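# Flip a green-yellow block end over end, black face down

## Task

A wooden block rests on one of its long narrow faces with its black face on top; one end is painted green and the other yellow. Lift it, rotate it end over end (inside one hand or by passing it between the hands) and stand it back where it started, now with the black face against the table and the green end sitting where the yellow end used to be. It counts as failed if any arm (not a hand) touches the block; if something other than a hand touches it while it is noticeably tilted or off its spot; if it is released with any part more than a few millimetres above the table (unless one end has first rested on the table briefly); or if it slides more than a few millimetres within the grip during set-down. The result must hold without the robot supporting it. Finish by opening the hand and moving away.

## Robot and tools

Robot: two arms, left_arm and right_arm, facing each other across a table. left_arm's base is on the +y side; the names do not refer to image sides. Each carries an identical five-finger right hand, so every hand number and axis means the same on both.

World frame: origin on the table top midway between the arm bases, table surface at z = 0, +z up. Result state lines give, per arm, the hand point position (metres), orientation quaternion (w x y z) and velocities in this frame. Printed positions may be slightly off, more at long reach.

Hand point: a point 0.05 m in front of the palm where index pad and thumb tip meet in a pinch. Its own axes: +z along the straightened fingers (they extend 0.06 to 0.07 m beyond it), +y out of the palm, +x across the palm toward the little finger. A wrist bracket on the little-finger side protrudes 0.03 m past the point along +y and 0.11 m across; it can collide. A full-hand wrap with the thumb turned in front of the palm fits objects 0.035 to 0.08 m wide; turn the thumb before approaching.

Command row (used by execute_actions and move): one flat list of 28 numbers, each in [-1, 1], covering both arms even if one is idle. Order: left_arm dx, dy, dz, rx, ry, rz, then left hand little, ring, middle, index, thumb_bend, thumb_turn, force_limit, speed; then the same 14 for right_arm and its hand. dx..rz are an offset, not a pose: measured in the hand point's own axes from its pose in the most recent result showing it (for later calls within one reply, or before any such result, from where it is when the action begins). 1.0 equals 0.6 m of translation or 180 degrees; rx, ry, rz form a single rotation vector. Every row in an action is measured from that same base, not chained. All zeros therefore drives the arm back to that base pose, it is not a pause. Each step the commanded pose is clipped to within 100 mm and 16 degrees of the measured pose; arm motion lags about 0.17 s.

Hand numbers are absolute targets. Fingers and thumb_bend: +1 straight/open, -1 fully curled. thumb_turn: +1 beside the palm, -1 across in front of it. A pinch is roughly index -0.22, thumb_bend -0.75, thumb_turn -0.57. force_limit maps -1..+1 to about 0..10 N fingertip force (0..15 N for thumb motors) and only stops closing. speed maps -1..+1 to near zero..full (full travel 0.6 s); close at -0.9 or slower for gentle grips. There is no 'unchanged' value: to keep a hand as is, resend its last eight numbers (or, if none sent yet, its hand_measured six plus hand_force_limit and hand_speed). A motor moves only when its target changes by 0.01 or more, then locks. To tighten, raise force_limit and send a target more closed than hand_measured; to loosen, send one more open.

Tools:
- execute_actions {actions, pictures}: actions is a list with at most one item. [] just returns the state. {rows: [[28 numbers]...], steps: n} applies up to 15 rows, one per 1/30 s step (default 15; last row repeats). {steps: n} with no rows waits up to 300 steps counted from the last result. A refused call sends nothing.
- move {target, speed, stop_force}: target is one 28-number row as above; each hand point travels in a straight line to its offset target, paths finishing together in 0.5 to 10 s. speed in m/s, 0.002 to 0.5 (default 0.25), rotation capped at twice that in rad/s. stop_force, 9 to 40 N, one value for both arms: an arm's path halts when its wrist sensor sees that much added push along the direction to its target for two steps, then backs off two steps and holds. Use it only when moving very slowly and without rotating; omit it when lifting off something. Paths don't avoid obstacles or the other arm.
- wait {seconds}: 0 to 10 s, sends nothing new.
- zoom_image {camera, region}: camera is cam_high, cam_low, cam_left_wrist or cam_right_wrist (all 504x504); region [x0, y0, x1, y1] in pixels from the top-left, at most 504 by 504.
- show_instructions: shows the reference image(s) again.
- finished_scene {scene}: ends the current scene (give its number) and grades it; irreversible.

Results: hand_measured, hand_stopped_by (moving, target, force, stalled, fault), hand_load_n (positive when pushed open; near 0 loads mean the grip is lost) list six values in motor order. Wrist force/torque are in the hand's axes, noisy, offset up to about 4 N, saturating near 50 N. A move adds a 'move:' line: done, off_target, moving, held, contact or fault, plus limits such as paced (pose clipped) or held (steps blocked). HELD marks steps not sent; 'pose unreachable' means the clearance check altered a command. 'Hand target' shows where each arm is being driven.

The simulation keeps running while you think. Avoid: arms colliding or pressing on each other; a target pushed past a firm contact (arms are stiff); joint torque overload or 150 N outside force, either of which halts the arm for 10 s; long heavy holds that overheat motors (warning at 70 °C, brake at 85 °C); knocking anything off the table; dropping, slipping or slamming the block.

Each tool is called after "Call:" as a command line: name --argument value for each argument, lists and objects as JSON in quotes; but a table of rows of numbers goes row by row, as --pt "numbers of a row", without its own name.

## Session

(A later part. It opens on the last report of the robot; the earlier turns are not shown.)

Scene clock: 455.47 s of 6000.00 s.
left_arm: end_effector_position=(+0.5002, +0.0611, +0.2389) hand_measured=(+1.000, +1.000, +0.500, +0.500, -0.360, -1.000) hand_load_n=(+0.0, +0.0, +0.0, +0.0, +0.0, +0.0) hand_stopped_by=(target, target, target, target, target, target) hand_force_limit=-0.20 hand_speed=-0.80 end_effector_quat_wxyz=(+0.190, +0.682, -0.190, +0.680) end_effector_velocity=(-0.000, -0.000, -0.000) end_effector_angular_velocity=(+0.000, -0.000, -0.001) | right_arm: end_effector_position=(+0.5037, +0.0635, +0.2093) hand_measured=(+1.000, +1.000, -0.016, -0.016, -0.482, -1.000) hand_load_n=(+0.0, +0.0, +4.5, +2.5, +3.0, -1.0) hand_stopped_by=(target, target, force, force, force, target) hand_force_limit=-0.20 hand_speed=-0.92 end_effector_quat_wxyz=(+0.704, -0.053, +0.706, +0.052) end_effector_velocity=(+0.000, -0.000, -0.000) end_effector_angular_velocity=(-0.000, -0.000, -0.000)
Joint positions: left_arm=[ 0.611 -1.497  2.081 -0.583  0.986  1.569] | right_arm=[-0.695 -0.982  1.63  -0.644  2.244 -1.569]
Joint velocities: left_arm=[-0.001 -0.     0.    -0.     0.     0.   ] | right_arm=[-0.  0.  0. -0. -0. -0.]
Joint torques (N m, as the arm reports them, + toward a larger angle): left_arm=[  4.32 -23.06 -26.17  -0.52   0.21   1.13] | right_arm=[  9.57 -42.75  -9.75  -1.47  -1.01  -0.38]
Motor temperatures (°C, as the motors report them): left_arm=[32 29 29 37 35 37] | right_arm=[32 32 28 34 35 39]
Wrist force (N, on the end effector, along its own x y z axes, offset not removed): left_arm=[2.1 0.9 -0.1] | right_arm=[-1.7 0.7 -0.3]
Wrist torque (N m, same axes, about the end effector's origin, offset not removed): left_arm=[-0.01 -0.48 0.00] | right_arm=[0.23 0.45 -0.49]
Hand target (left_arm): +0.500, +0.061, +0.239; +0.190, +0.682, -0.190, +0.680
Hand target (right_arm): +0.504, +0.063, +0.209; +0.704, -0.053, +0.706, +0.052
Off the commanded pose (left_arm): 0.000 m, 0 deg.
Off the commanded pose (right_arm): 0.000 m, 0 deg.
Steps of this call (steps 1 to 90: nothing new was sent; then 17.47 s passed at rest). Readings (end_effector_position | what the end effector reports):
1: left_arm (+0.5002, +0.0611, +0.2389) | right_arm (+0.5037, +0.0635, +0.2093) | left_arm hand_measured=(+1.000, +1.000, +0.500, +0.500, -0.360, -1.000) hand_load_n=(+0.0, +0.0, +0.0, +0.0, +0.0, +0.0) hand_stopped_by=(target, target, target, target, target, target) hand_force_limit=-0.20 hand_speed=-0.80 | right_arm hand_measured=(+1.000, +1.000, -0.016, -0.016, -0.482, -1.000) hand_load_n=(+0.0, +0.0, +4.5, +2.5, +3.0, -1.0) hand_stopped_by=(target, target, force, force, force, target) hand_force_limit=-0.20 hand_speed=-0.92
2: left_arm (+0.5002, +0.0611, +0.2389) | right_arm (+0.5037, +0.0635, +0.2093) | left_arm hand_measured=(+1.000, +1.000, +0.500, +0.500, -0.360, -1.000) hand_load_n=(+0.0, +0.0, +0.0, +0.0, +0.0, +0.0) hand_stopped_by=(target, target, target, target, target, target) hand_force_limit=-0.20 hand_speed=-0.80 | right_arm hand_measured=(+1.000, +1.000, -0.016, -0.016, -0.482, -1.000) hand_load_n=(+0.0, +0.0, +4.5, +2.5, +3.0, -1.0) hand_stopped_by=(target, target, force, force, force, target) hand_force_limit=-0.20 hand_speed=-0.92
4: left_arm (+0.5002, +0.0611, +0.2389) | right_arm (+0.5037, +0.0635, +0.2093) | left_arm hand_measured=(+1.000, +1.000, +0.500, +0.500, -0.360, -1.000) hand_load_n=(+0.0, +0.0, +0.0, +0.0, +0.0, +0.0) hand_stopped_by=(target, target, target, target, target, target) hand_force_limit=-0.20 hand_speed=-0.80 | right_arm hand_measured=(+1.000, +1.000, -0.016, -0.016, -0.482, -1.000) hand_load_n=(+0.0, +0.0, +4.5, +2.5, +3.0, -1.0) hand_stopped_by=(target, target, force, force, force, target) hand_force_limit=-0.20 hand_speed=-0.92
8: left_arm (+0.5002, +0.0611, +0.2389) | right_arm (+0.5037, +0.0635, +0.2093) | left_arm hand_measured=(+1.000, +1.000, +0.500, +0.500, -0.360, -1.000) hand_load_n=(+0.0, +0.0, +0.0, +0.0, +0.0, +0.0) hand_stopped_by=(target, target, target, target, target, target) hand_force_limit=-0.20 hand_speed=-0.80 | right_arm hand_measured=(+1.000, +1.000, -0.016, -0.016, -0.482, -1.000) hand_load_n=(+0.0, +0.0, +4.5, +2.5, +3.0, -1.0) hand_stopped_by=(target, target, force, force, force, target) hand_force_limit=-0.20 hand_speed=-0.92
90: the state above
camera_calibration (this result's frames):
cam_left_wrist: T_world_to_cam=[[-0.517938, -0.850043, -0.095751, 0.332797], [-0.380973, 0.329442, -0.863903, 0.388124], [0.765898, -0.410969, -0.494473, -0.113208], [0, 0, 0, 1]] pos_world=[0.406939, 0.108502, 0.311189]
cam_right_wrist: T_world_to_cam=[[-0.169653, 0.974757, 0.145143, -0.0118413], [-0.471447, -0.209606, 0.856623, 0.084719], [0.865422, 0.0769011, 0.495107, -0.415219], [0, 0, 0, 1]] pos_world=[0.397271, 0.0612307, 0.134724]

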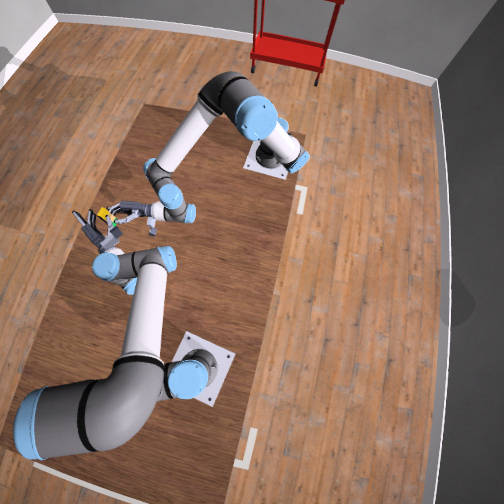

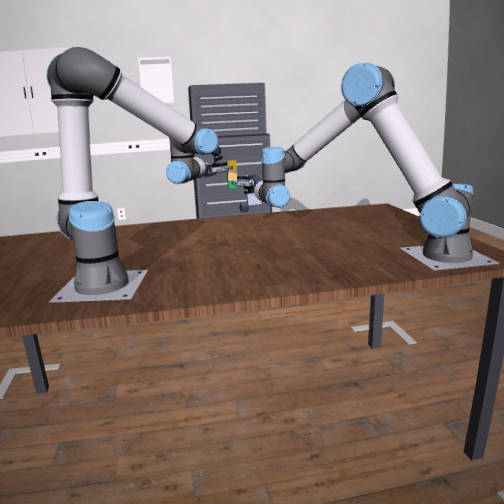

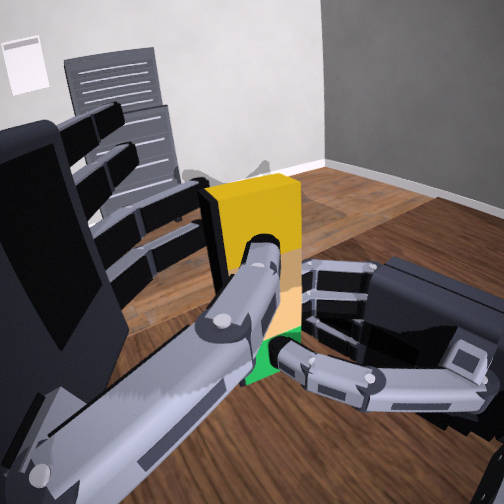

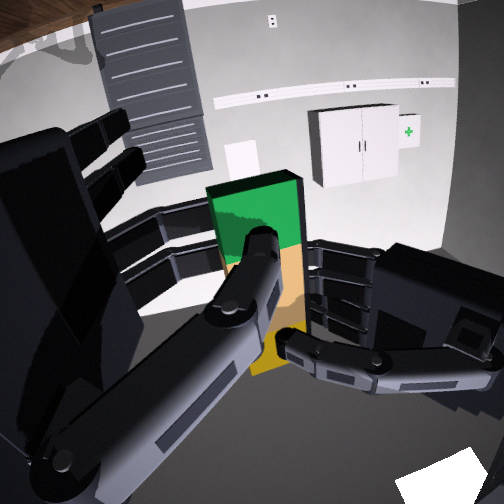

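Call:
move --target '[0,0.0019,-0.0046,0,0,0,1,1,0.5,0.5,-0.3,-1,-0.2,-0.8,0,0,0,0,0,0,1,1,-0.25,-0.25,-0.6,-1,-0.2,-0.92]' --speed 0.01

Call:
move --target '[0,-0.0927,-0.0375,0,0,0,1,1,0.5,0.5,-0.3,-1,-0.2,-0.8,0,0,0,0,0,0,1,1,-0.25,-0.25,-0.6,-1,-0.2,-0.92]' --speed 0.03

Scene clock: 465.73 s of 6000.00 s.
left_arm: end_effector_position=(+0.4973, +0.0615, +0.2389) hand_measured=(+1.000, +1.000, +0.500, +0.500, -0.300, -1.000) hand_load_n=(+0.0, +0.0, +0.0, +0.0, +0.0, +0.0) hand_stopped_by=(target, target, target, target, target, target) hand_force_limit=-0.20 hand_speed=-0.80 end_effector_quat_wxyz=(+0.190, +0.682, -0.190, +0.680) end_effector_velocity=(-0.001, -0.000, +0.001) end_effector_angular_velocity=(-0.002, -0.001, +0.000) | right_arm: end_effector_position=(+0.5037, +0.0635, +0.2093) hand_measured=(+1.000, +1.000, -0.016, -0.016, -0.482, -1.000) hand_load_n=(+0.0, +0.0, +4.5, +2.5, +3.0, -1.0) hand_stopped_by=(target, target, force, force, force, target) hand_force_limit=-0.20 hand_speed=-0.92 end_effector_quat_wxyz=(+0.704, -0.053, +0.706, +0.052) end_effector_velocity=(+0.000, -0.000, -0.001) end_effector_angular_velocity=(-0.003, +0.001, -0.000)
Joint positions: left_arm=[ 0.605 -1.502  2.088 -0.583  0.979  1.569] | right_arm=[-0.695 -0.982  1.63  -0.644  2.244 -1.569]
Joint velocities: left_arm=[-0.003 -0.002  0.001 -0.001 -0.003  0.   ] | right_arm=[-0.    -0.    -0.     0.002 -0.    -0.002]
Joint torques (N m, as the arm reports them, + toward a larger angle): left_arm=[-11.01 -28.25 -11.32  -3.11  -1.84   1.  ] | right_arm=[  9.78 -43.32 -10.37  -1.55  -1.01  -0.37]
Motor temperatures (°C, as the motors report them): left_arm=[32 29 29 37 35 37] | right_arm=[32 32 28 34 35 39]
Wrist force (N, on the end effector, along its own x y z axes, offset not removed): left_arm=[3.8 2.1 1.0] | right_arm=[-2.7 0.4 -0.2]
Wrist torque (N m, same axes, about the end effector's origin, offset not removed): left_arm=[0.14 -0.75 0.14] | right_arm=[0.13 0.65 -0.55]
Hand target (left_arm): +0.497, +0.062, +0.239; +0.190, +0.682, -0.190, +0.680
Hand target (right_arm): +0.504, +0.063, +0.209; +0.704, -0.053, +0.706, +0.052
Off the commanded pose (left_arm): 0.000 m, 0 deg.
Off the commanded pose (right_arm): 0.000 m, 0 deg.
After step 90, 6.57 s passed at rest.
move: done
camera_calibration (this result's frames):
cam_left_wrist: T_world_to_cam=[[-0.517945, -0.850036, -0.0957728, 0.331714], [-0.380965, 0.329464, -0.863898, 0.386896], [0.765898, -0.410965, -0.494478, -0.110864], [0, 0, 0, 1]] pos_world=[0.404114, 0.108939, 0.311188]
cam_right_wrist: T_world_to_cam=[[-0.169653, 0.974757, 0.145143, -0.0118413], [-0.471447, -0.209606, 0.856623, 0.084719], [0.865422, 0.0769011, 0.495107, -0.415219], [0, 0, 0, 1]] pos_world=[0.397271, 0.0612307, 0.134724]

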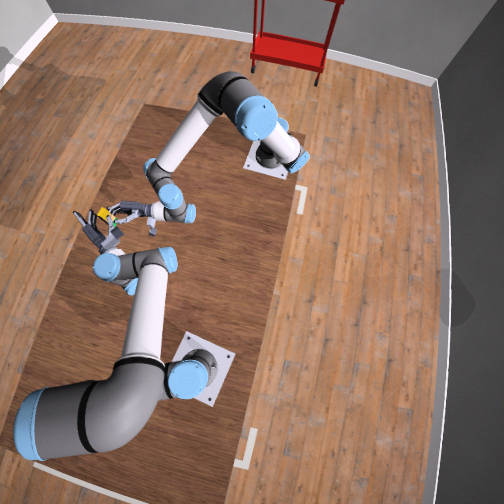

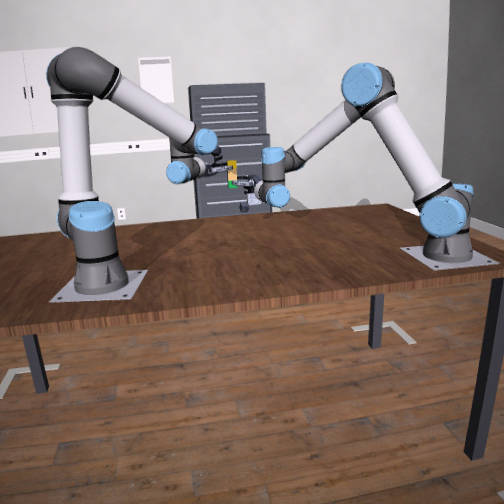

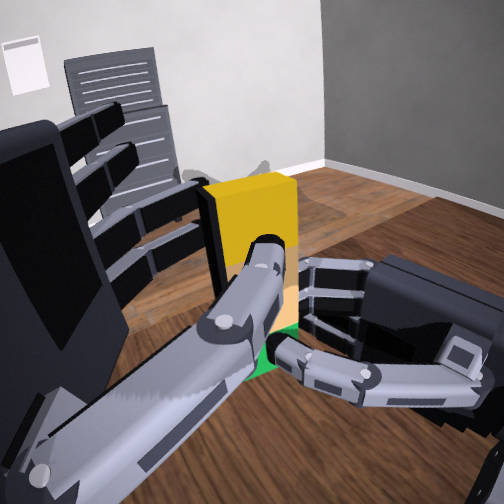

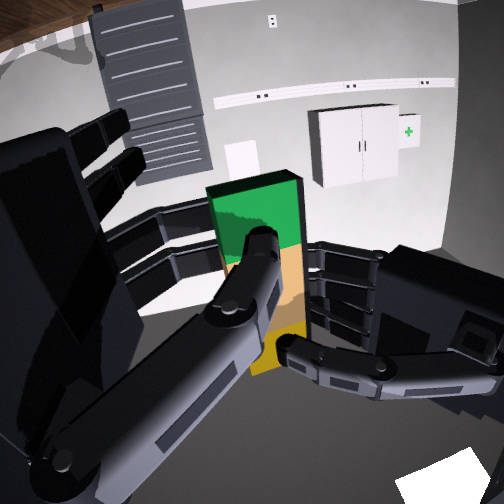

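Scene clock: 468.07 s of 6000.00 s.
left_arm: end_effector_position=(+0.5068, +0.1205, +0.2387) hand_measured=(+1.000, +1.000, +0.500, +0.500, -0.300, -1.000) hand_load_n=(+0.0, +0.0, +0.0, +0.0, +0.0, +0.0) hand_stopped_by=(target, target, target, target, target, target) hand_force_limit=-0.20 hand_speed=-0.80 end_effector_quat_wxyz=(+0.190, +0.682, -0.190, +0.680) end_effector_velocity=(+0.000, +0.002, +0.000) end_effector_angular_velocity=(-0.001, +0.000, +0.000) | right_arm: end_effector_position=(+0.5037, +0.0635, +0.2093) hand_measured=(+1.000, +1.000, -0.016, -0.016, -0.482, -1.000) hand_load_n=(+0.0, +0.0, +4.5, +2.5, +3.0, -1.0) hand_stopped_by=(target, target, force, force, force, target) hand_force_limit=-0.20 hand_speed=-0.92 end_effector_quat_wxyz=(+0.704, -0.053, +0.706, +0.052) end_effector_velocity=(+0.000, -0.000, +0.000) end_effector_angular_velocity=(+0.002, -0.000, -0.000)
Joint positions: left_arm=[ 0.711 -1.579  2.168 -0.587  1.086  1.569] | right_arm=[-0.695 -0.982  1.63  -0.644  2.244 -1.569]
Joint velocities: left_arm=[ 0.005 -0.003  0.003 -0.001  0.005 -0.001] | right_arm=[-0.    -0.    -0.    -0.001 -0.     0.001]
Joint torques (N m, as the arm reports them, + toward a larger angle): left_arm=[  9.24 -28.25 -10.48  -3.1    1.46   0.95] | right_arm=[  9.78 -43.6   -9.51  -1.52  -1.11  -0.38]
Motor temperatures (°C, as the motors report them): left_arm=[32 29 29 37 35 37] | right_arm=[32 32 28 34 35 39]
Wrist force (N, on the end effector, along its own x y z axes, offset not removed): left_arm=[1.9 0.9 0.1] | right_arm=[-1.5 0.6 0.4]
Wrist torque (N m, same axes, about the end effector's origin, offset not removed): left_arm=[0.00 -0.49 -0.03] | right_arm=[0.15 0.44 -0.49]
Hand target (left_arm): +0.507, +0.121, +0.239; +0.190, +0.682, -0.190, +0.680
Hand target (right_arm): +0.504, +0.063, +0.209; +0.704, -0.053, +0.706, +0.052
Off the commanded pose (left_arm): 0.000 m, 0 deg.
Off the commanded pose (right_arm): 0.000 m, 0 deg.
move: done
camera_calibration (this result's frames):
cam_left_wrist: T_world_to_cam=[[-0.517939, -0.850063, -0.0955571, 0.386712], [-0.381144, 0.329338, -0.863867, 0.371038], [0.765812, -0.411009, -0.494574, -0.0939265], [0, 0, 0, 1]] pos_world=[0.413642, 0.167929, 0.311027]
cam_right_wrist: T_world_to_cam=[[-0.169652, 0.974757, 0.145143, -0.0118413], [-0.471447, -0.209606, 0.856623, 0.084719], [0.865422, 0.0769011, 0.495107, -0.415219], [0, 0, 0, 1]] pos_world=[0.397271, 0.0612307, 0.134724]

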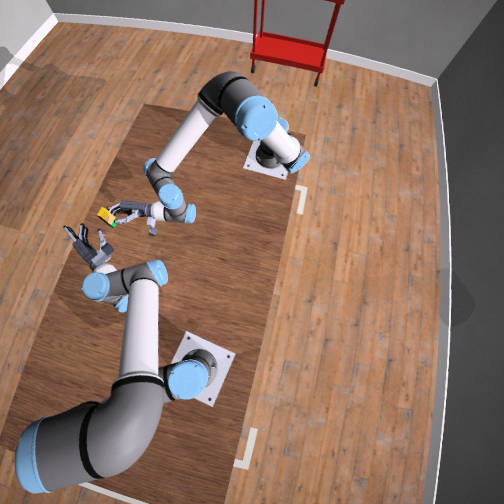

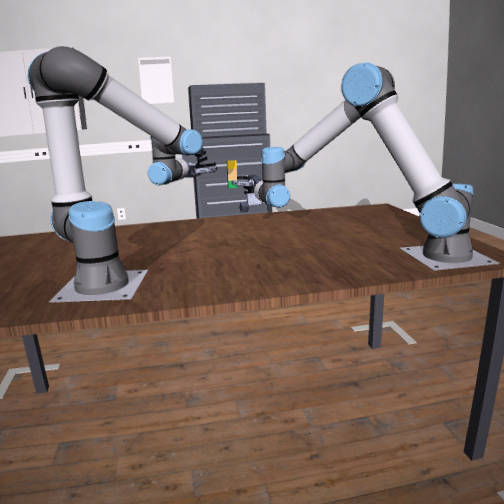

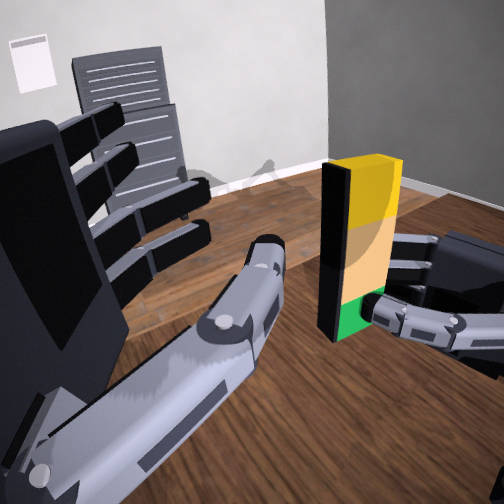

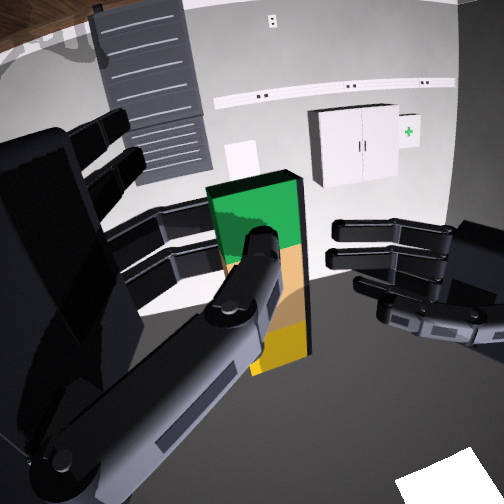

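Call:
move --target '[0.381,-0.186,-0.515,0,-0.5,0,1,1,0.5,0.5,-0.3,-1,-0.2,-0.8,0.15,0.0428,0.1245,-0.219,-0.0826,-0.5066,1,1,-0.25,-0.25,-0.6,-1,-0.2,-0.92]' --speed 0.2

Scene clock: 548.37 s of 6000.00 s.
left_arm: end_effector_position=(+0.3011, +0.3763, +0.4675) hand_measured=(+1.000, +1.000, +0.500, +0.500, -0.300, -1.000) hand_load_n=(+0.0, +0.0, +0.0, +0.0, +0.0, +0.0) hand_stopped_by=(target, target, target, target, target, target) hand_force_limit=-0.20 hand_speed=-0.80 end_effector_quat_wxyz=(+0.001, +0.963, -0.270, -0.001) end_effector_velocity=(-0.001, +0.002, +0.001) end_effector_angular_velocity=(+0.005, +0.007, +0.001) | right_arm: end_effector_position=(+0.5734, +0.0997, +0.1192) hand_measured=(+1.000, +1.000, -0.016, -0.016, -0.482, -1.000) hand_load_n=(+0.0, +0.0, +4.5, +2.5, +3.0, -1.0) hand_stopped_by=(target, target, force, force, force, target) hand_force_limit=-0.20 hand_speed=-0.92 end_effector_quat_wxyz=(+0.552, -0.733, +0.320, -0.239) end_effector_velocity=(+0.000, +0.000, -0.000) end_effector_angular_velocity=(-0.009, -0.000, +0.003)
Joint positions: left_arm=[ 1.027 -1.495  1.153  1.913  1.573  1.404] | right_arm=[-0.935 -0.856  1.225 -0.084  1.408 -3.187]
Joint velocities: left_arm=[ 0.003  0.001 -0.001  0.009  0.001  0.002] | right_arm=[ 0.001  0.004 -0.009  0.011 -0.    -0.008]
Joint torques (N m, as the arm reports them, + toward a larger angle): left_arm=[ 10.15 -10.   -24.07   3.6    1.89   1.2 ] | right_arm=[ 10.73 -36.69 -29.71   2.12  -2.5   -2.82]
Motor temperatures (°C, as the motors report them): left_arm=[32 29 29 37 35 37] | right_arm=[32 32 28 34 35 39]
Wrist force (N, on the end effector, along its own x y z axes, offset not removed): left_arm=[1.1 1.2 0.7] | right_arm=[-1.9 1.2 0.3]
Wrist torque (N m, same axes, about the end effector's origin, offset not removed): left_arm=[0.08 -0.38 -0.08] | right_arm=[0.18 0.42 -0.44]
Hand target (left_arm): +0.301, +0.376, +0.468; +0.001, +0.963, -0.270, -0.001
Hand target (right_arm): +0.573, +0.100, +0.119; -0.551, +0.733, -0.319, +0.239
Off the commanded pose (left_arm): 0.001 m, 0 deg.
Off the commanded pose (right_arm): 0.000 m, 0 deg.
After step 90, 72.43 s passed at rest.
move: done
camera_calibration (this result's frames):
cam_left_wrist: T_world_to_cam=[[-0.599525, -0.800338, 0.00532656, 0.478146], [-0.693524, 0.52281, 0.495674, -0.208369], [-0.399492, 0.293475, -0.868492, 0.542519], [0, 0, 0, 1]] pos_world=[0.358884, 0.3324, 0.571909]
cam_right_wrist: T_world_to_cam=[[-0.319169, -0.0945381, -0.942971, 0.299814], [-0.905653, 0.323512, 0.274104, 0.467634], [0.279149, 0.94149, -0.188874, -0.102198], [0, 0, 0, 1]] pos_world=[0.547734, -0.0267231, 0.135233]

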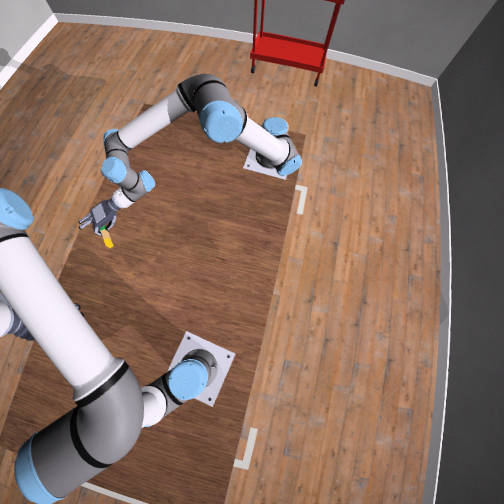

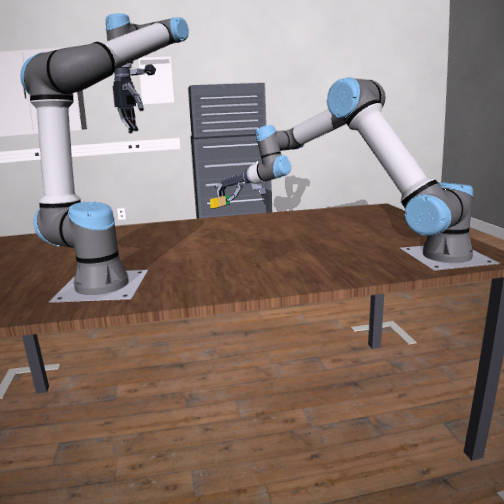

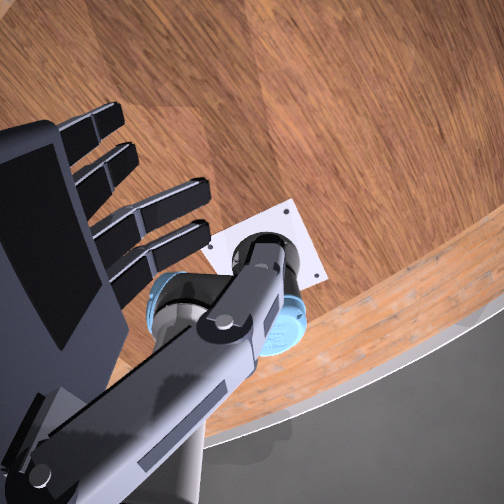

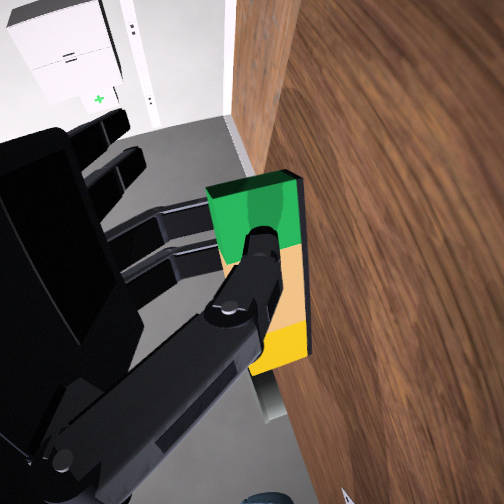

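Call:
move --target '[-0.0007,0.001,0.0002,0.0085,-0.0069,-0.8825,1,1,1,1,1,1,-0.2,0,0,0.117,0.0336,0,0,0,1,1,-0.25,-0.25,-0.6,-1,-0.2,-0.92]' --speed 0.4

Call:
zoom_image --camera "cam_low" --region '[190, 200, 270, 250]'

Call:
zoom_image --camera "cam_left_wrist" --region '[240, 260, 320, 340]'

Scene clock: 567.17 s of 6000.00 s.
left_arm: end_effector_position=(+0.3006, +0.3757, +0.4676) hand_measured=(+1.000, +1.000, +1.000, +1.000, +1.000, +1.000) hand_load_n=(+0.0, +0.0, +0.0, +0.0, +0.0, +0.0) hand_stopped_by=(target, target, target, target, target, target) hand_force_limit=-0.20 hand_speed=0.00 end_effector_quat_wxyz=(-0.011, +0.442, +0.897, -0.006) end_effector_velocity=(+0.000, +0.000, +0.000) end_effector_angular_velocity=(+0.003, -0.003, +0.011) | right_arm: end_effector_position=(+0.5732, +0.0998, +0.0462) hand_measured=(+1.000, +1.000, -0.016, -0.016, -0.482, -1.000) hand_load_n=(+0.0, +0.0, +4.5, +2.5, +3.0, -1.0) hand_stopped_by=(target, target, force, force, force, target) hand_force_limit=-0.20 hand_speed=-0.92 end_effector_quat_wxyz=(+0.552, -0.733, +0.319, -0.239) end_effector_velocity=(-0.000, +0.000, -0.000) end_effector_angular_velocity=(+0.001, -0.000, +0.000)
Joint positions: left_arm=[ 0.529 -1.719  1.366  1.933  1.594 -1.866] | right_arm=[-0.935 -0.779  1.291 -0.227  1.408 -3.186]
Joint velocities: left_arm=[-0.005  0.001  0.     0.    -0.004 -0.016] | right_arm=[ 0.     0.     0.    -0.001  0.     0.   ]
Joint torques (N m, as the arm reports them, + toward a larger angle): left_arm=[-9.3  -1.25 -8.84  0.68 -1.58 -1.24] | right_arm=[ 10.11 -37.13  -5.08  -3.35   2.41   2.49]
Motor temperatures (°C, as the motors report them): left_arm=[32 29 29 37 35 37] | right_arm=[32 32 28 34 35 39]
Wrist force (N, on the end effector, along its own x y z axes, offset not removed): left_arm=[2.3 2.5 0.4] | right_arm=[-1.6 0.8 -1.5]
Wrist torque (N m, same axes, about the end effector's origin, offset not removed): left_arm=[0.11 -0.50 -0.03] | right_arm=[0.25 0.46 -0.44]
Hand target (left_arm): +0.301, +0.376, +0.468; -0.011, +0.442, +0.897, -0.005
Hand target (right_arm): +0.573, +0.100, +0.046; -0.552, +0.733, -0.320, +0.239
Off the commanded pose (left_arm): 0.000 m, 0 deg.
Off the commanded pose (right_arm): 0.000 m, 0 deg.
After step 90, 11.73 s passed at rest.
move: done
camera_calibration (this result's frames):
cam_left_wrist: T_world_to_cam=[[0.848279, 0.529245, -0.0179279, -0.44646], [0.470787, -0.738217, 0.48311, -0.0787446], [0.242449, -0.418252, -0.875376, 0.620266], [0, 0, 0, 1]] pos_world=[0.265412, 0.437584, 0.573004]
cam_right_wrist: T_world_to_cam=[[-0.319167, -0.0945386, -0.942971, 0.230888], [-0.905653, 0.323512, 0.274102, 0.487441], [0.279149, 0.94149, -0.188874, -0.116076], [0, 0, 0, 1]] pos_world=[0.547547, -0.0265811, 0.0621883]

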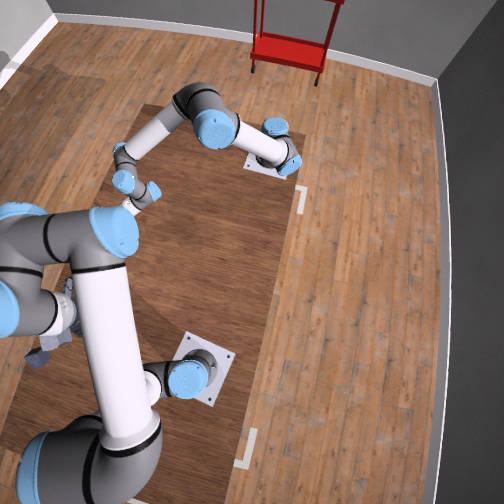

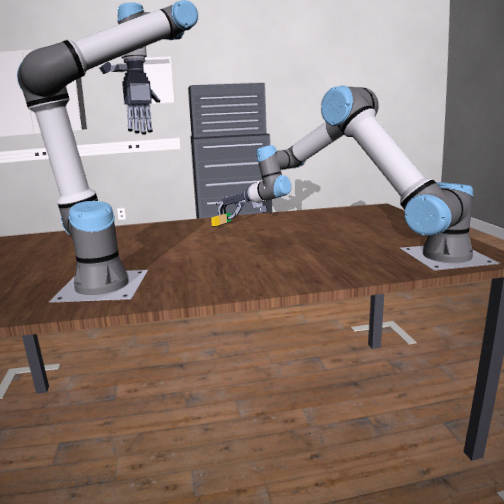

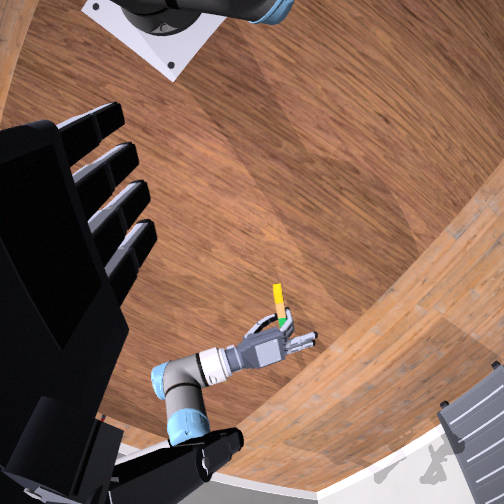

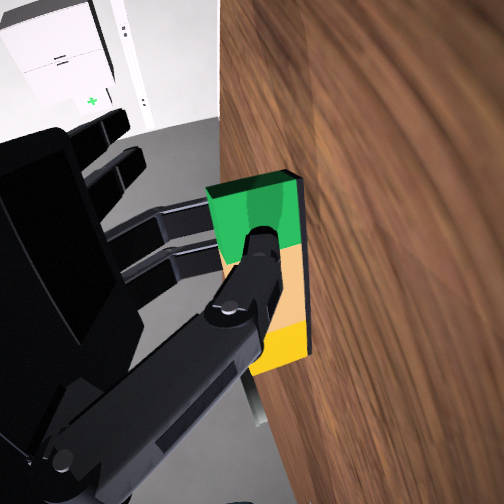

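Region (190, 200, 270, 250) of cam_low's 504x504 image, scaled by 6.300, with more detail than that image has; it fills the top 315 rows of this view, and the rest is white.

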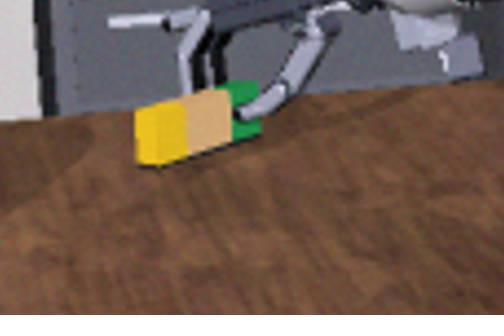

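Region (240, 260, 320, 340) of cam_left_wrist's 504x504 image, scaled by 6.300, with more detail than that image has.

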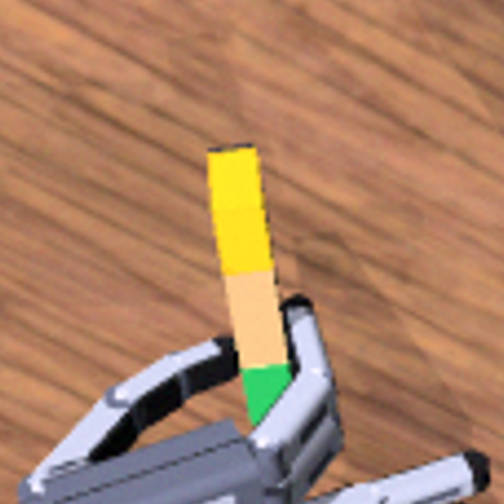

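Call:
move --target '[0,0,0,0,0,0,1,1,1,1,1,1,-0.2,0,0.0072,0.024,0.0069,0,0,0,1,1,-0.25,-0.25,-0.6,-1,-0.2,-0.92]' --speed 0.015

Call:
zoom_image --camera "cam_low" --region '[190, 200, 270, 250]'

Call:
zoom_image --camera "cam_left_wrist" --region '[240, 260, 320, 340]'

Scene clock: 584.70 s of 6000.00 s.
left_arm: end_effector_position=(+0.3006, +0.3757, +0.4676) hand_measured=(+1.000, +1.000, +1.000, +1.000, +1.000, +1.000) hand_load_n=(+0.0, +0.0, +0.0, +0.0, +0.0, +0.0) hand_stopped_by=(target, target, target, target, target, target) hand_force_limit=-0.20 hand_speed=0.00 end_effector_quat_wxyz=(-0.011, +0.442, +0.897, -0.006) end_effector_velocity=(+0.000, -0.000, +0.000) end_effector_angular_velocity=(-0.000, -0.000, -0.000) | right_arm: end_effector_position=(+0.5761, +0.0967, +0.0314) hand_measured=(+1.000, +1.000, -0.016, -0.016, -0.482, -1.000) hand_load_n=(+0.0, +0.0, +4.5, +2.5, +3.0, -1.0) hand_stopped_by=(target, target, force, force, force, target) hand_force_limit=-0.20 hand_speed=-0.92 end_effector_quat_wxyz=(+0.552, -0.733, +0.320, -0.239) end_effector_velocity=(+0.000, -0.001, -0.002) end_effector_angular_velocity=(-0.001, +0.001, -0.000)
Joint positions: left_arm=[ 0.529 -1.719  1.366  1.933  1.594 -1.866] | right_arm=[-0.942 -0.761  1.301 -0.254  1.402 -3.188]
Joint velocities: left_arm=[ 0.001  0.001 -0.001  0.    -0.     0.001] | right_arm=[-0.001  0.003  0.001 -0.002 -0.001 -0.001]
Joint torques (N m, as the arm reports them, + toward a larger angle): left_arm=[ 10.49  -4.77 -24.1    3.38   1.73   1.29] | right_arm=[-11.71 -37.73  -5.    -3.66  -2.56  -2.49]
Motor temperatures (°C, as the motors report them): left_arm=[32 29 29 37 35 37] | right_arm=[32 32 28 34 35 39]
Wrist force (N, on the end effector, along its own x y z axes, offset not removed): left_arm=[1.5 2.3 0.8] | right_arm=[-2.2 0.5 0.8]
Wrist torque (N m, same axes, about the end effector's origin, offset not removed): left_arm=[0.09 -0.41 0.03] | right_arm=[0.09 0.53 -0.45]
Hand target (left_arm): +0.301, +0.376, +0.468; -0.011, +0.442, +0.897, -0.006
Hand target (right_arm): +0.576, +0.097, +0.031; -0.552, +0.733, -0.320, +0.239
Off the commanded pose (left_arm): 0.000 m, 0 deg.
Off the commanded pose (right_arm): 0.000 m, 0 deg.
After step 90, 13.23 s passed at rest.
move: done
camera_calibration (this result's frames):
cam_left_wrist: T_world_to_cam=[[0.848271, 0.529259, -0.0179237, -0.44646], [0.470795, -0.738206, 0.483119, -0.078768], [0.242464, -0.418254, -0.875371, 0.620239], [0, 0, 0, 1]] pos_world=[0.265417, 0.437564, 0.572992]
cam_right_wrist: T_world_to_cam=[[-0.319181, -0.0945419, -0.942966, 0.217566], [-0.905649, 0.323515, 0.274114, 0.495089], [0.279149, 0.941488, -0.188882, -0.116763], [0, 0, 0, 1]] pos_world=[0.550414, -0.0296691, 0.0473922]

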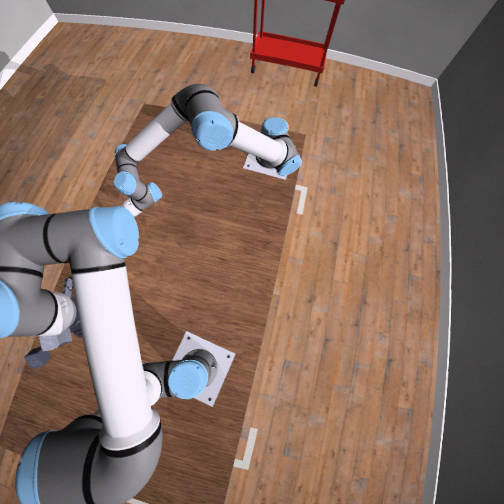

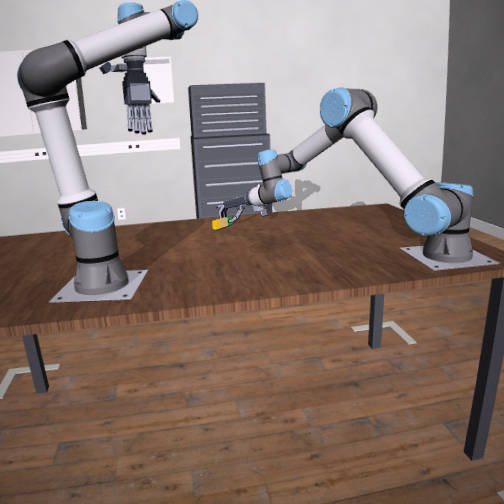

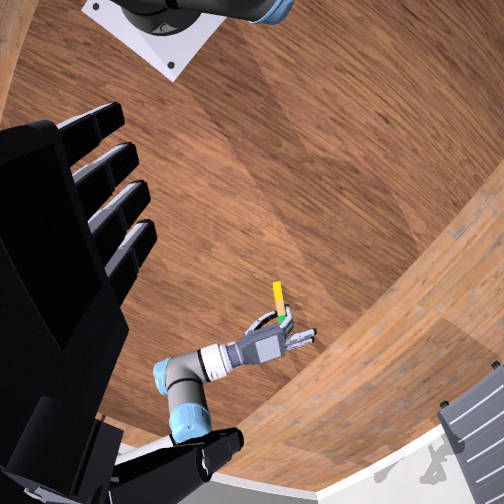

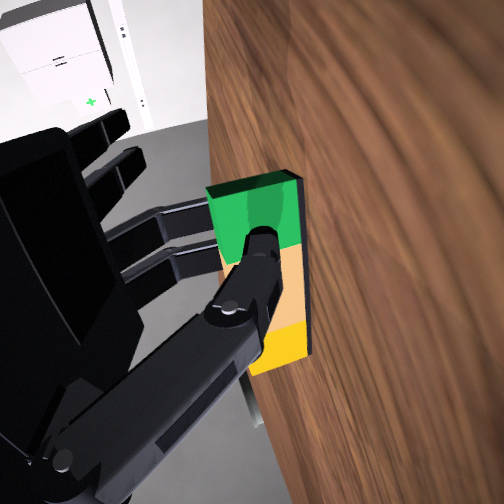

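Region (190, 200, 270, 250) of cam_low's 504x504 image, scaled by 6.300, with more detail than that image has; it fills the top 315 rows of this view, and the rest is white.

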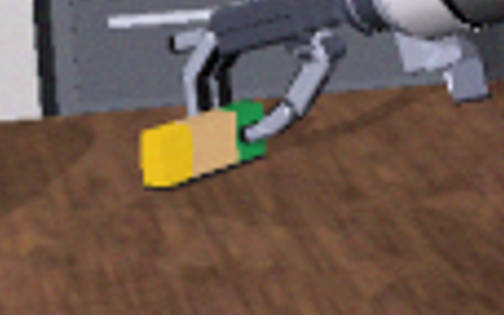

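Region (240, 260, 320, 340) of cam_left_wrist's 504x504 image, scaled by 6.300, with more detail than that image has.

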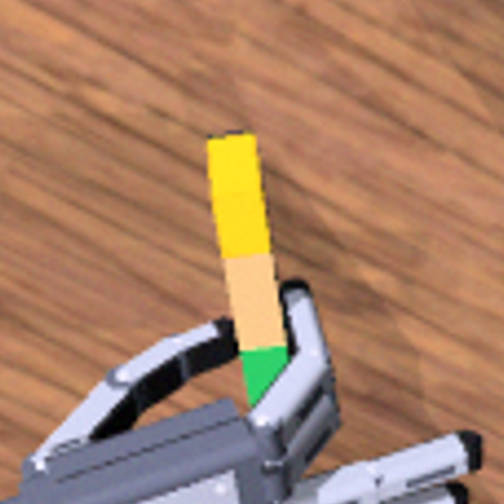

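Call:
zoom_image --camera "cam_low" --region '[206, 210, 238, 234]'

Region (206, 210, 238, 234) of cam_low's 504x504 image, scaled by 15.750, with more detail than that image has; it fills the top 378 rows of this view, and the rest is white.

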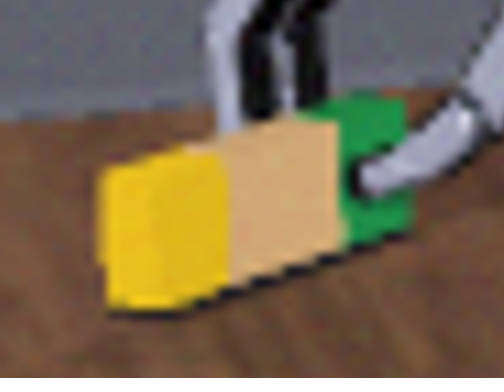

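Call:
move --target '[0,0,0,0,0,0,1,1,1,1,1,1,-0.2,0,0,0.0062,0.0026,0,0,0,1,1,-0.25,-0.25,-0.6,-1,-0.2,-0.92]' --speed 0.004

Call:
zoom_image --camera "cam_low" --region '[190, 200, 270, 250]'

Call:
zoom_image --camera "cam_left_wrist" --region '[240, 260, 320, 340]'

Scene clock: 610.67 s of 6000.00 s.
left_arm: end_effector_position=(+0.3006, +0.3757, +0.4676) hand_measured=(+1.000, +1.000, +1.000, +1.000, +1.000, +1.000) hand_load_n=(+0.0, +0.0, +0.0, +0.0, +0.0, +0.0) hand_stopped_by=(target, target, target, target, target, target) hand_force_limit=-0.20 hand_speed=0.00 end_effector_quat_wxyz=(-0.011, +0.442, +0.897, -0.006) end_effector_velocity=(+0.000, +0.000, +0.000) end_effector_angular_velocity=(-0.001, -0.000, +0.001) | right_arm: end_effector_position=(+0.5765, +0.0970, +0.0274) hand_measured=(+1.000, +1.000, -0.016, -0.016, -0.482, -1.000) hand_load_n=(+0.0, +0.0, +4.5, +2.5, +3.0, -1.0) hand_stopped_by=(target, target, force, force, force, target) hand_force_limit=-0.20 hand_speed=-0.92 end_effector_quat_wxyz=(+0.552, -0.733, +0.319, -0.239) end_effector_velocity=(+0.000, +0.000, -0.001) end_effector_angular_velocity=(-0.001, -0.002, +0.001)
Joint positions: left_arm=[ 0.529 -1.719  1.366  1.933  1.594 -1.866] | right_arm=[-0.942 -0.756  1.301 -0.26   1.402 -3.188]
Joint velocities: left_arm=[ 0.    -0.    -0.    -0.001  0.    -0.001] | right_arm=[ 0.     0.001  0.    -0.002  0.    -0.002]
Joint torques (N m, as the arm reports them, + toward a larger angle): left_arm=[  8.61 -14.78 -22.53   1.39   1.05   0.42] | right_arm=[ 10.38 -37.65  -4.56  -3.75   2.46   0.88]
Motor temperatures (°C, as the motors report them): left_arm=[32 29 29 37 35 37] | right_arm=[32 32 28 34 35 39]
Wrist force (N, on the end effector, along its own x y z axes, offset not removed): left_arm=[2.7 1.9 0.9] | right_arm=[-2.6 -0.2 1.2]
Wrist torque (N m, same axes, about the end effector's origin, offset not removed): left_arm=[0.15 -0.57 -0.01] | right_arm=[-0.03 0.58 -0.49]
Hand target (left_arm): +0.301, +0.376, +0.468; -0.011, +0.442, +0.897, -0.006
Hand target (right_arm): +0.576, +0.097, +0.027; -0.552, +0.733, -0.320, +0.239
Off the commanded pose (left_arm): 0.000 m, 0 deg.
Off the commanded pose (right_arm): 0.000 m, 0 deg.
After step 90, 21.80 s passed at rest.
move: done
camera_calibration (this result's frames):
cam_left_wrist: T_world_to_cam=[[0.848279, 0.529246, -0.0179266, -0.44646], [0.470789, -0.73822, 0.483104, -0.0787422], [0.242447, -0.418246, -0.87538, 0.620264], [0, 0, 0, 1]] pos_world=[0.265413, 0.437581, 0.573003]
cam_right_wrist: T_world_to_cam=[[-0.319143, -0.0945846, -0.942975, 0.213983], [-0.905656, 0.323539, 0.274061, 0.496389], [0.279167, 0.941476, -0.188916, -0.117893], [0, 0, 0, 1]] pos_world=[0.550761, -0.029368, 0.0434679]

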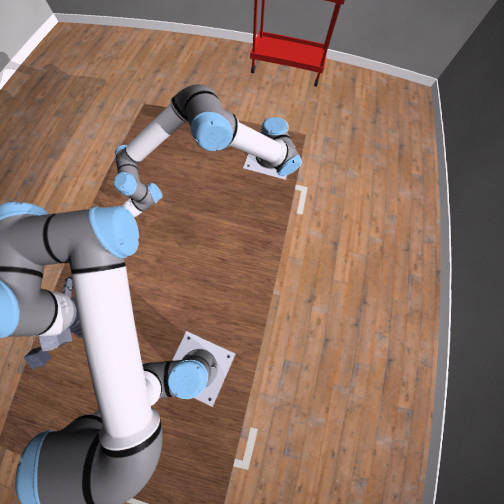

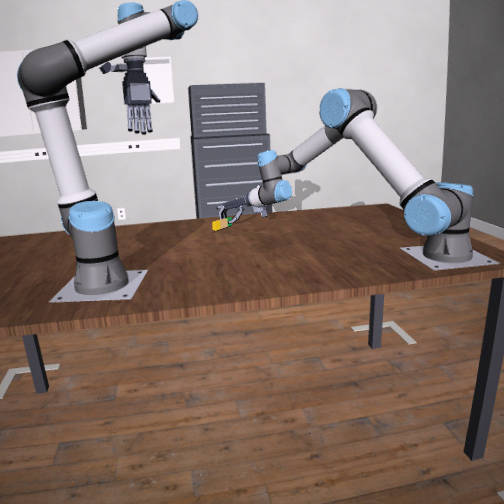

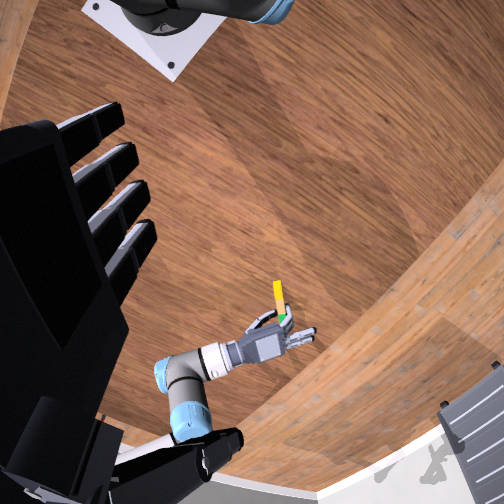

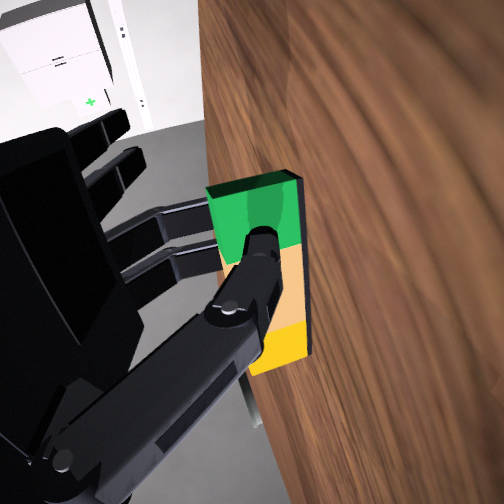

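Region (190, 200, 270, 250) of cam_low's 504x504 image, scaled by 6.300, with more detail than that image has; it fills the top 315 rows of this view, and the rest is white.

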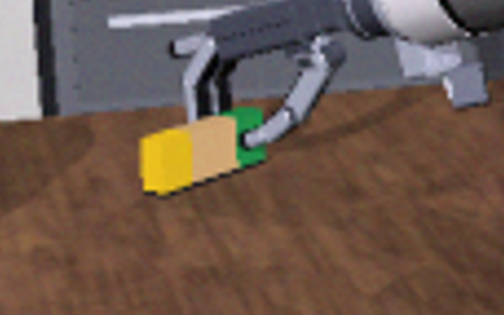

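Region (240, 260, 320, 340) of cam_left_wrist's 504x504 image, scaled by 6.300, with more detail than that image has.

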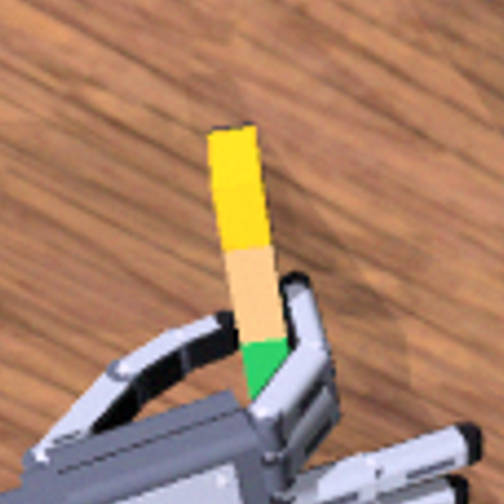

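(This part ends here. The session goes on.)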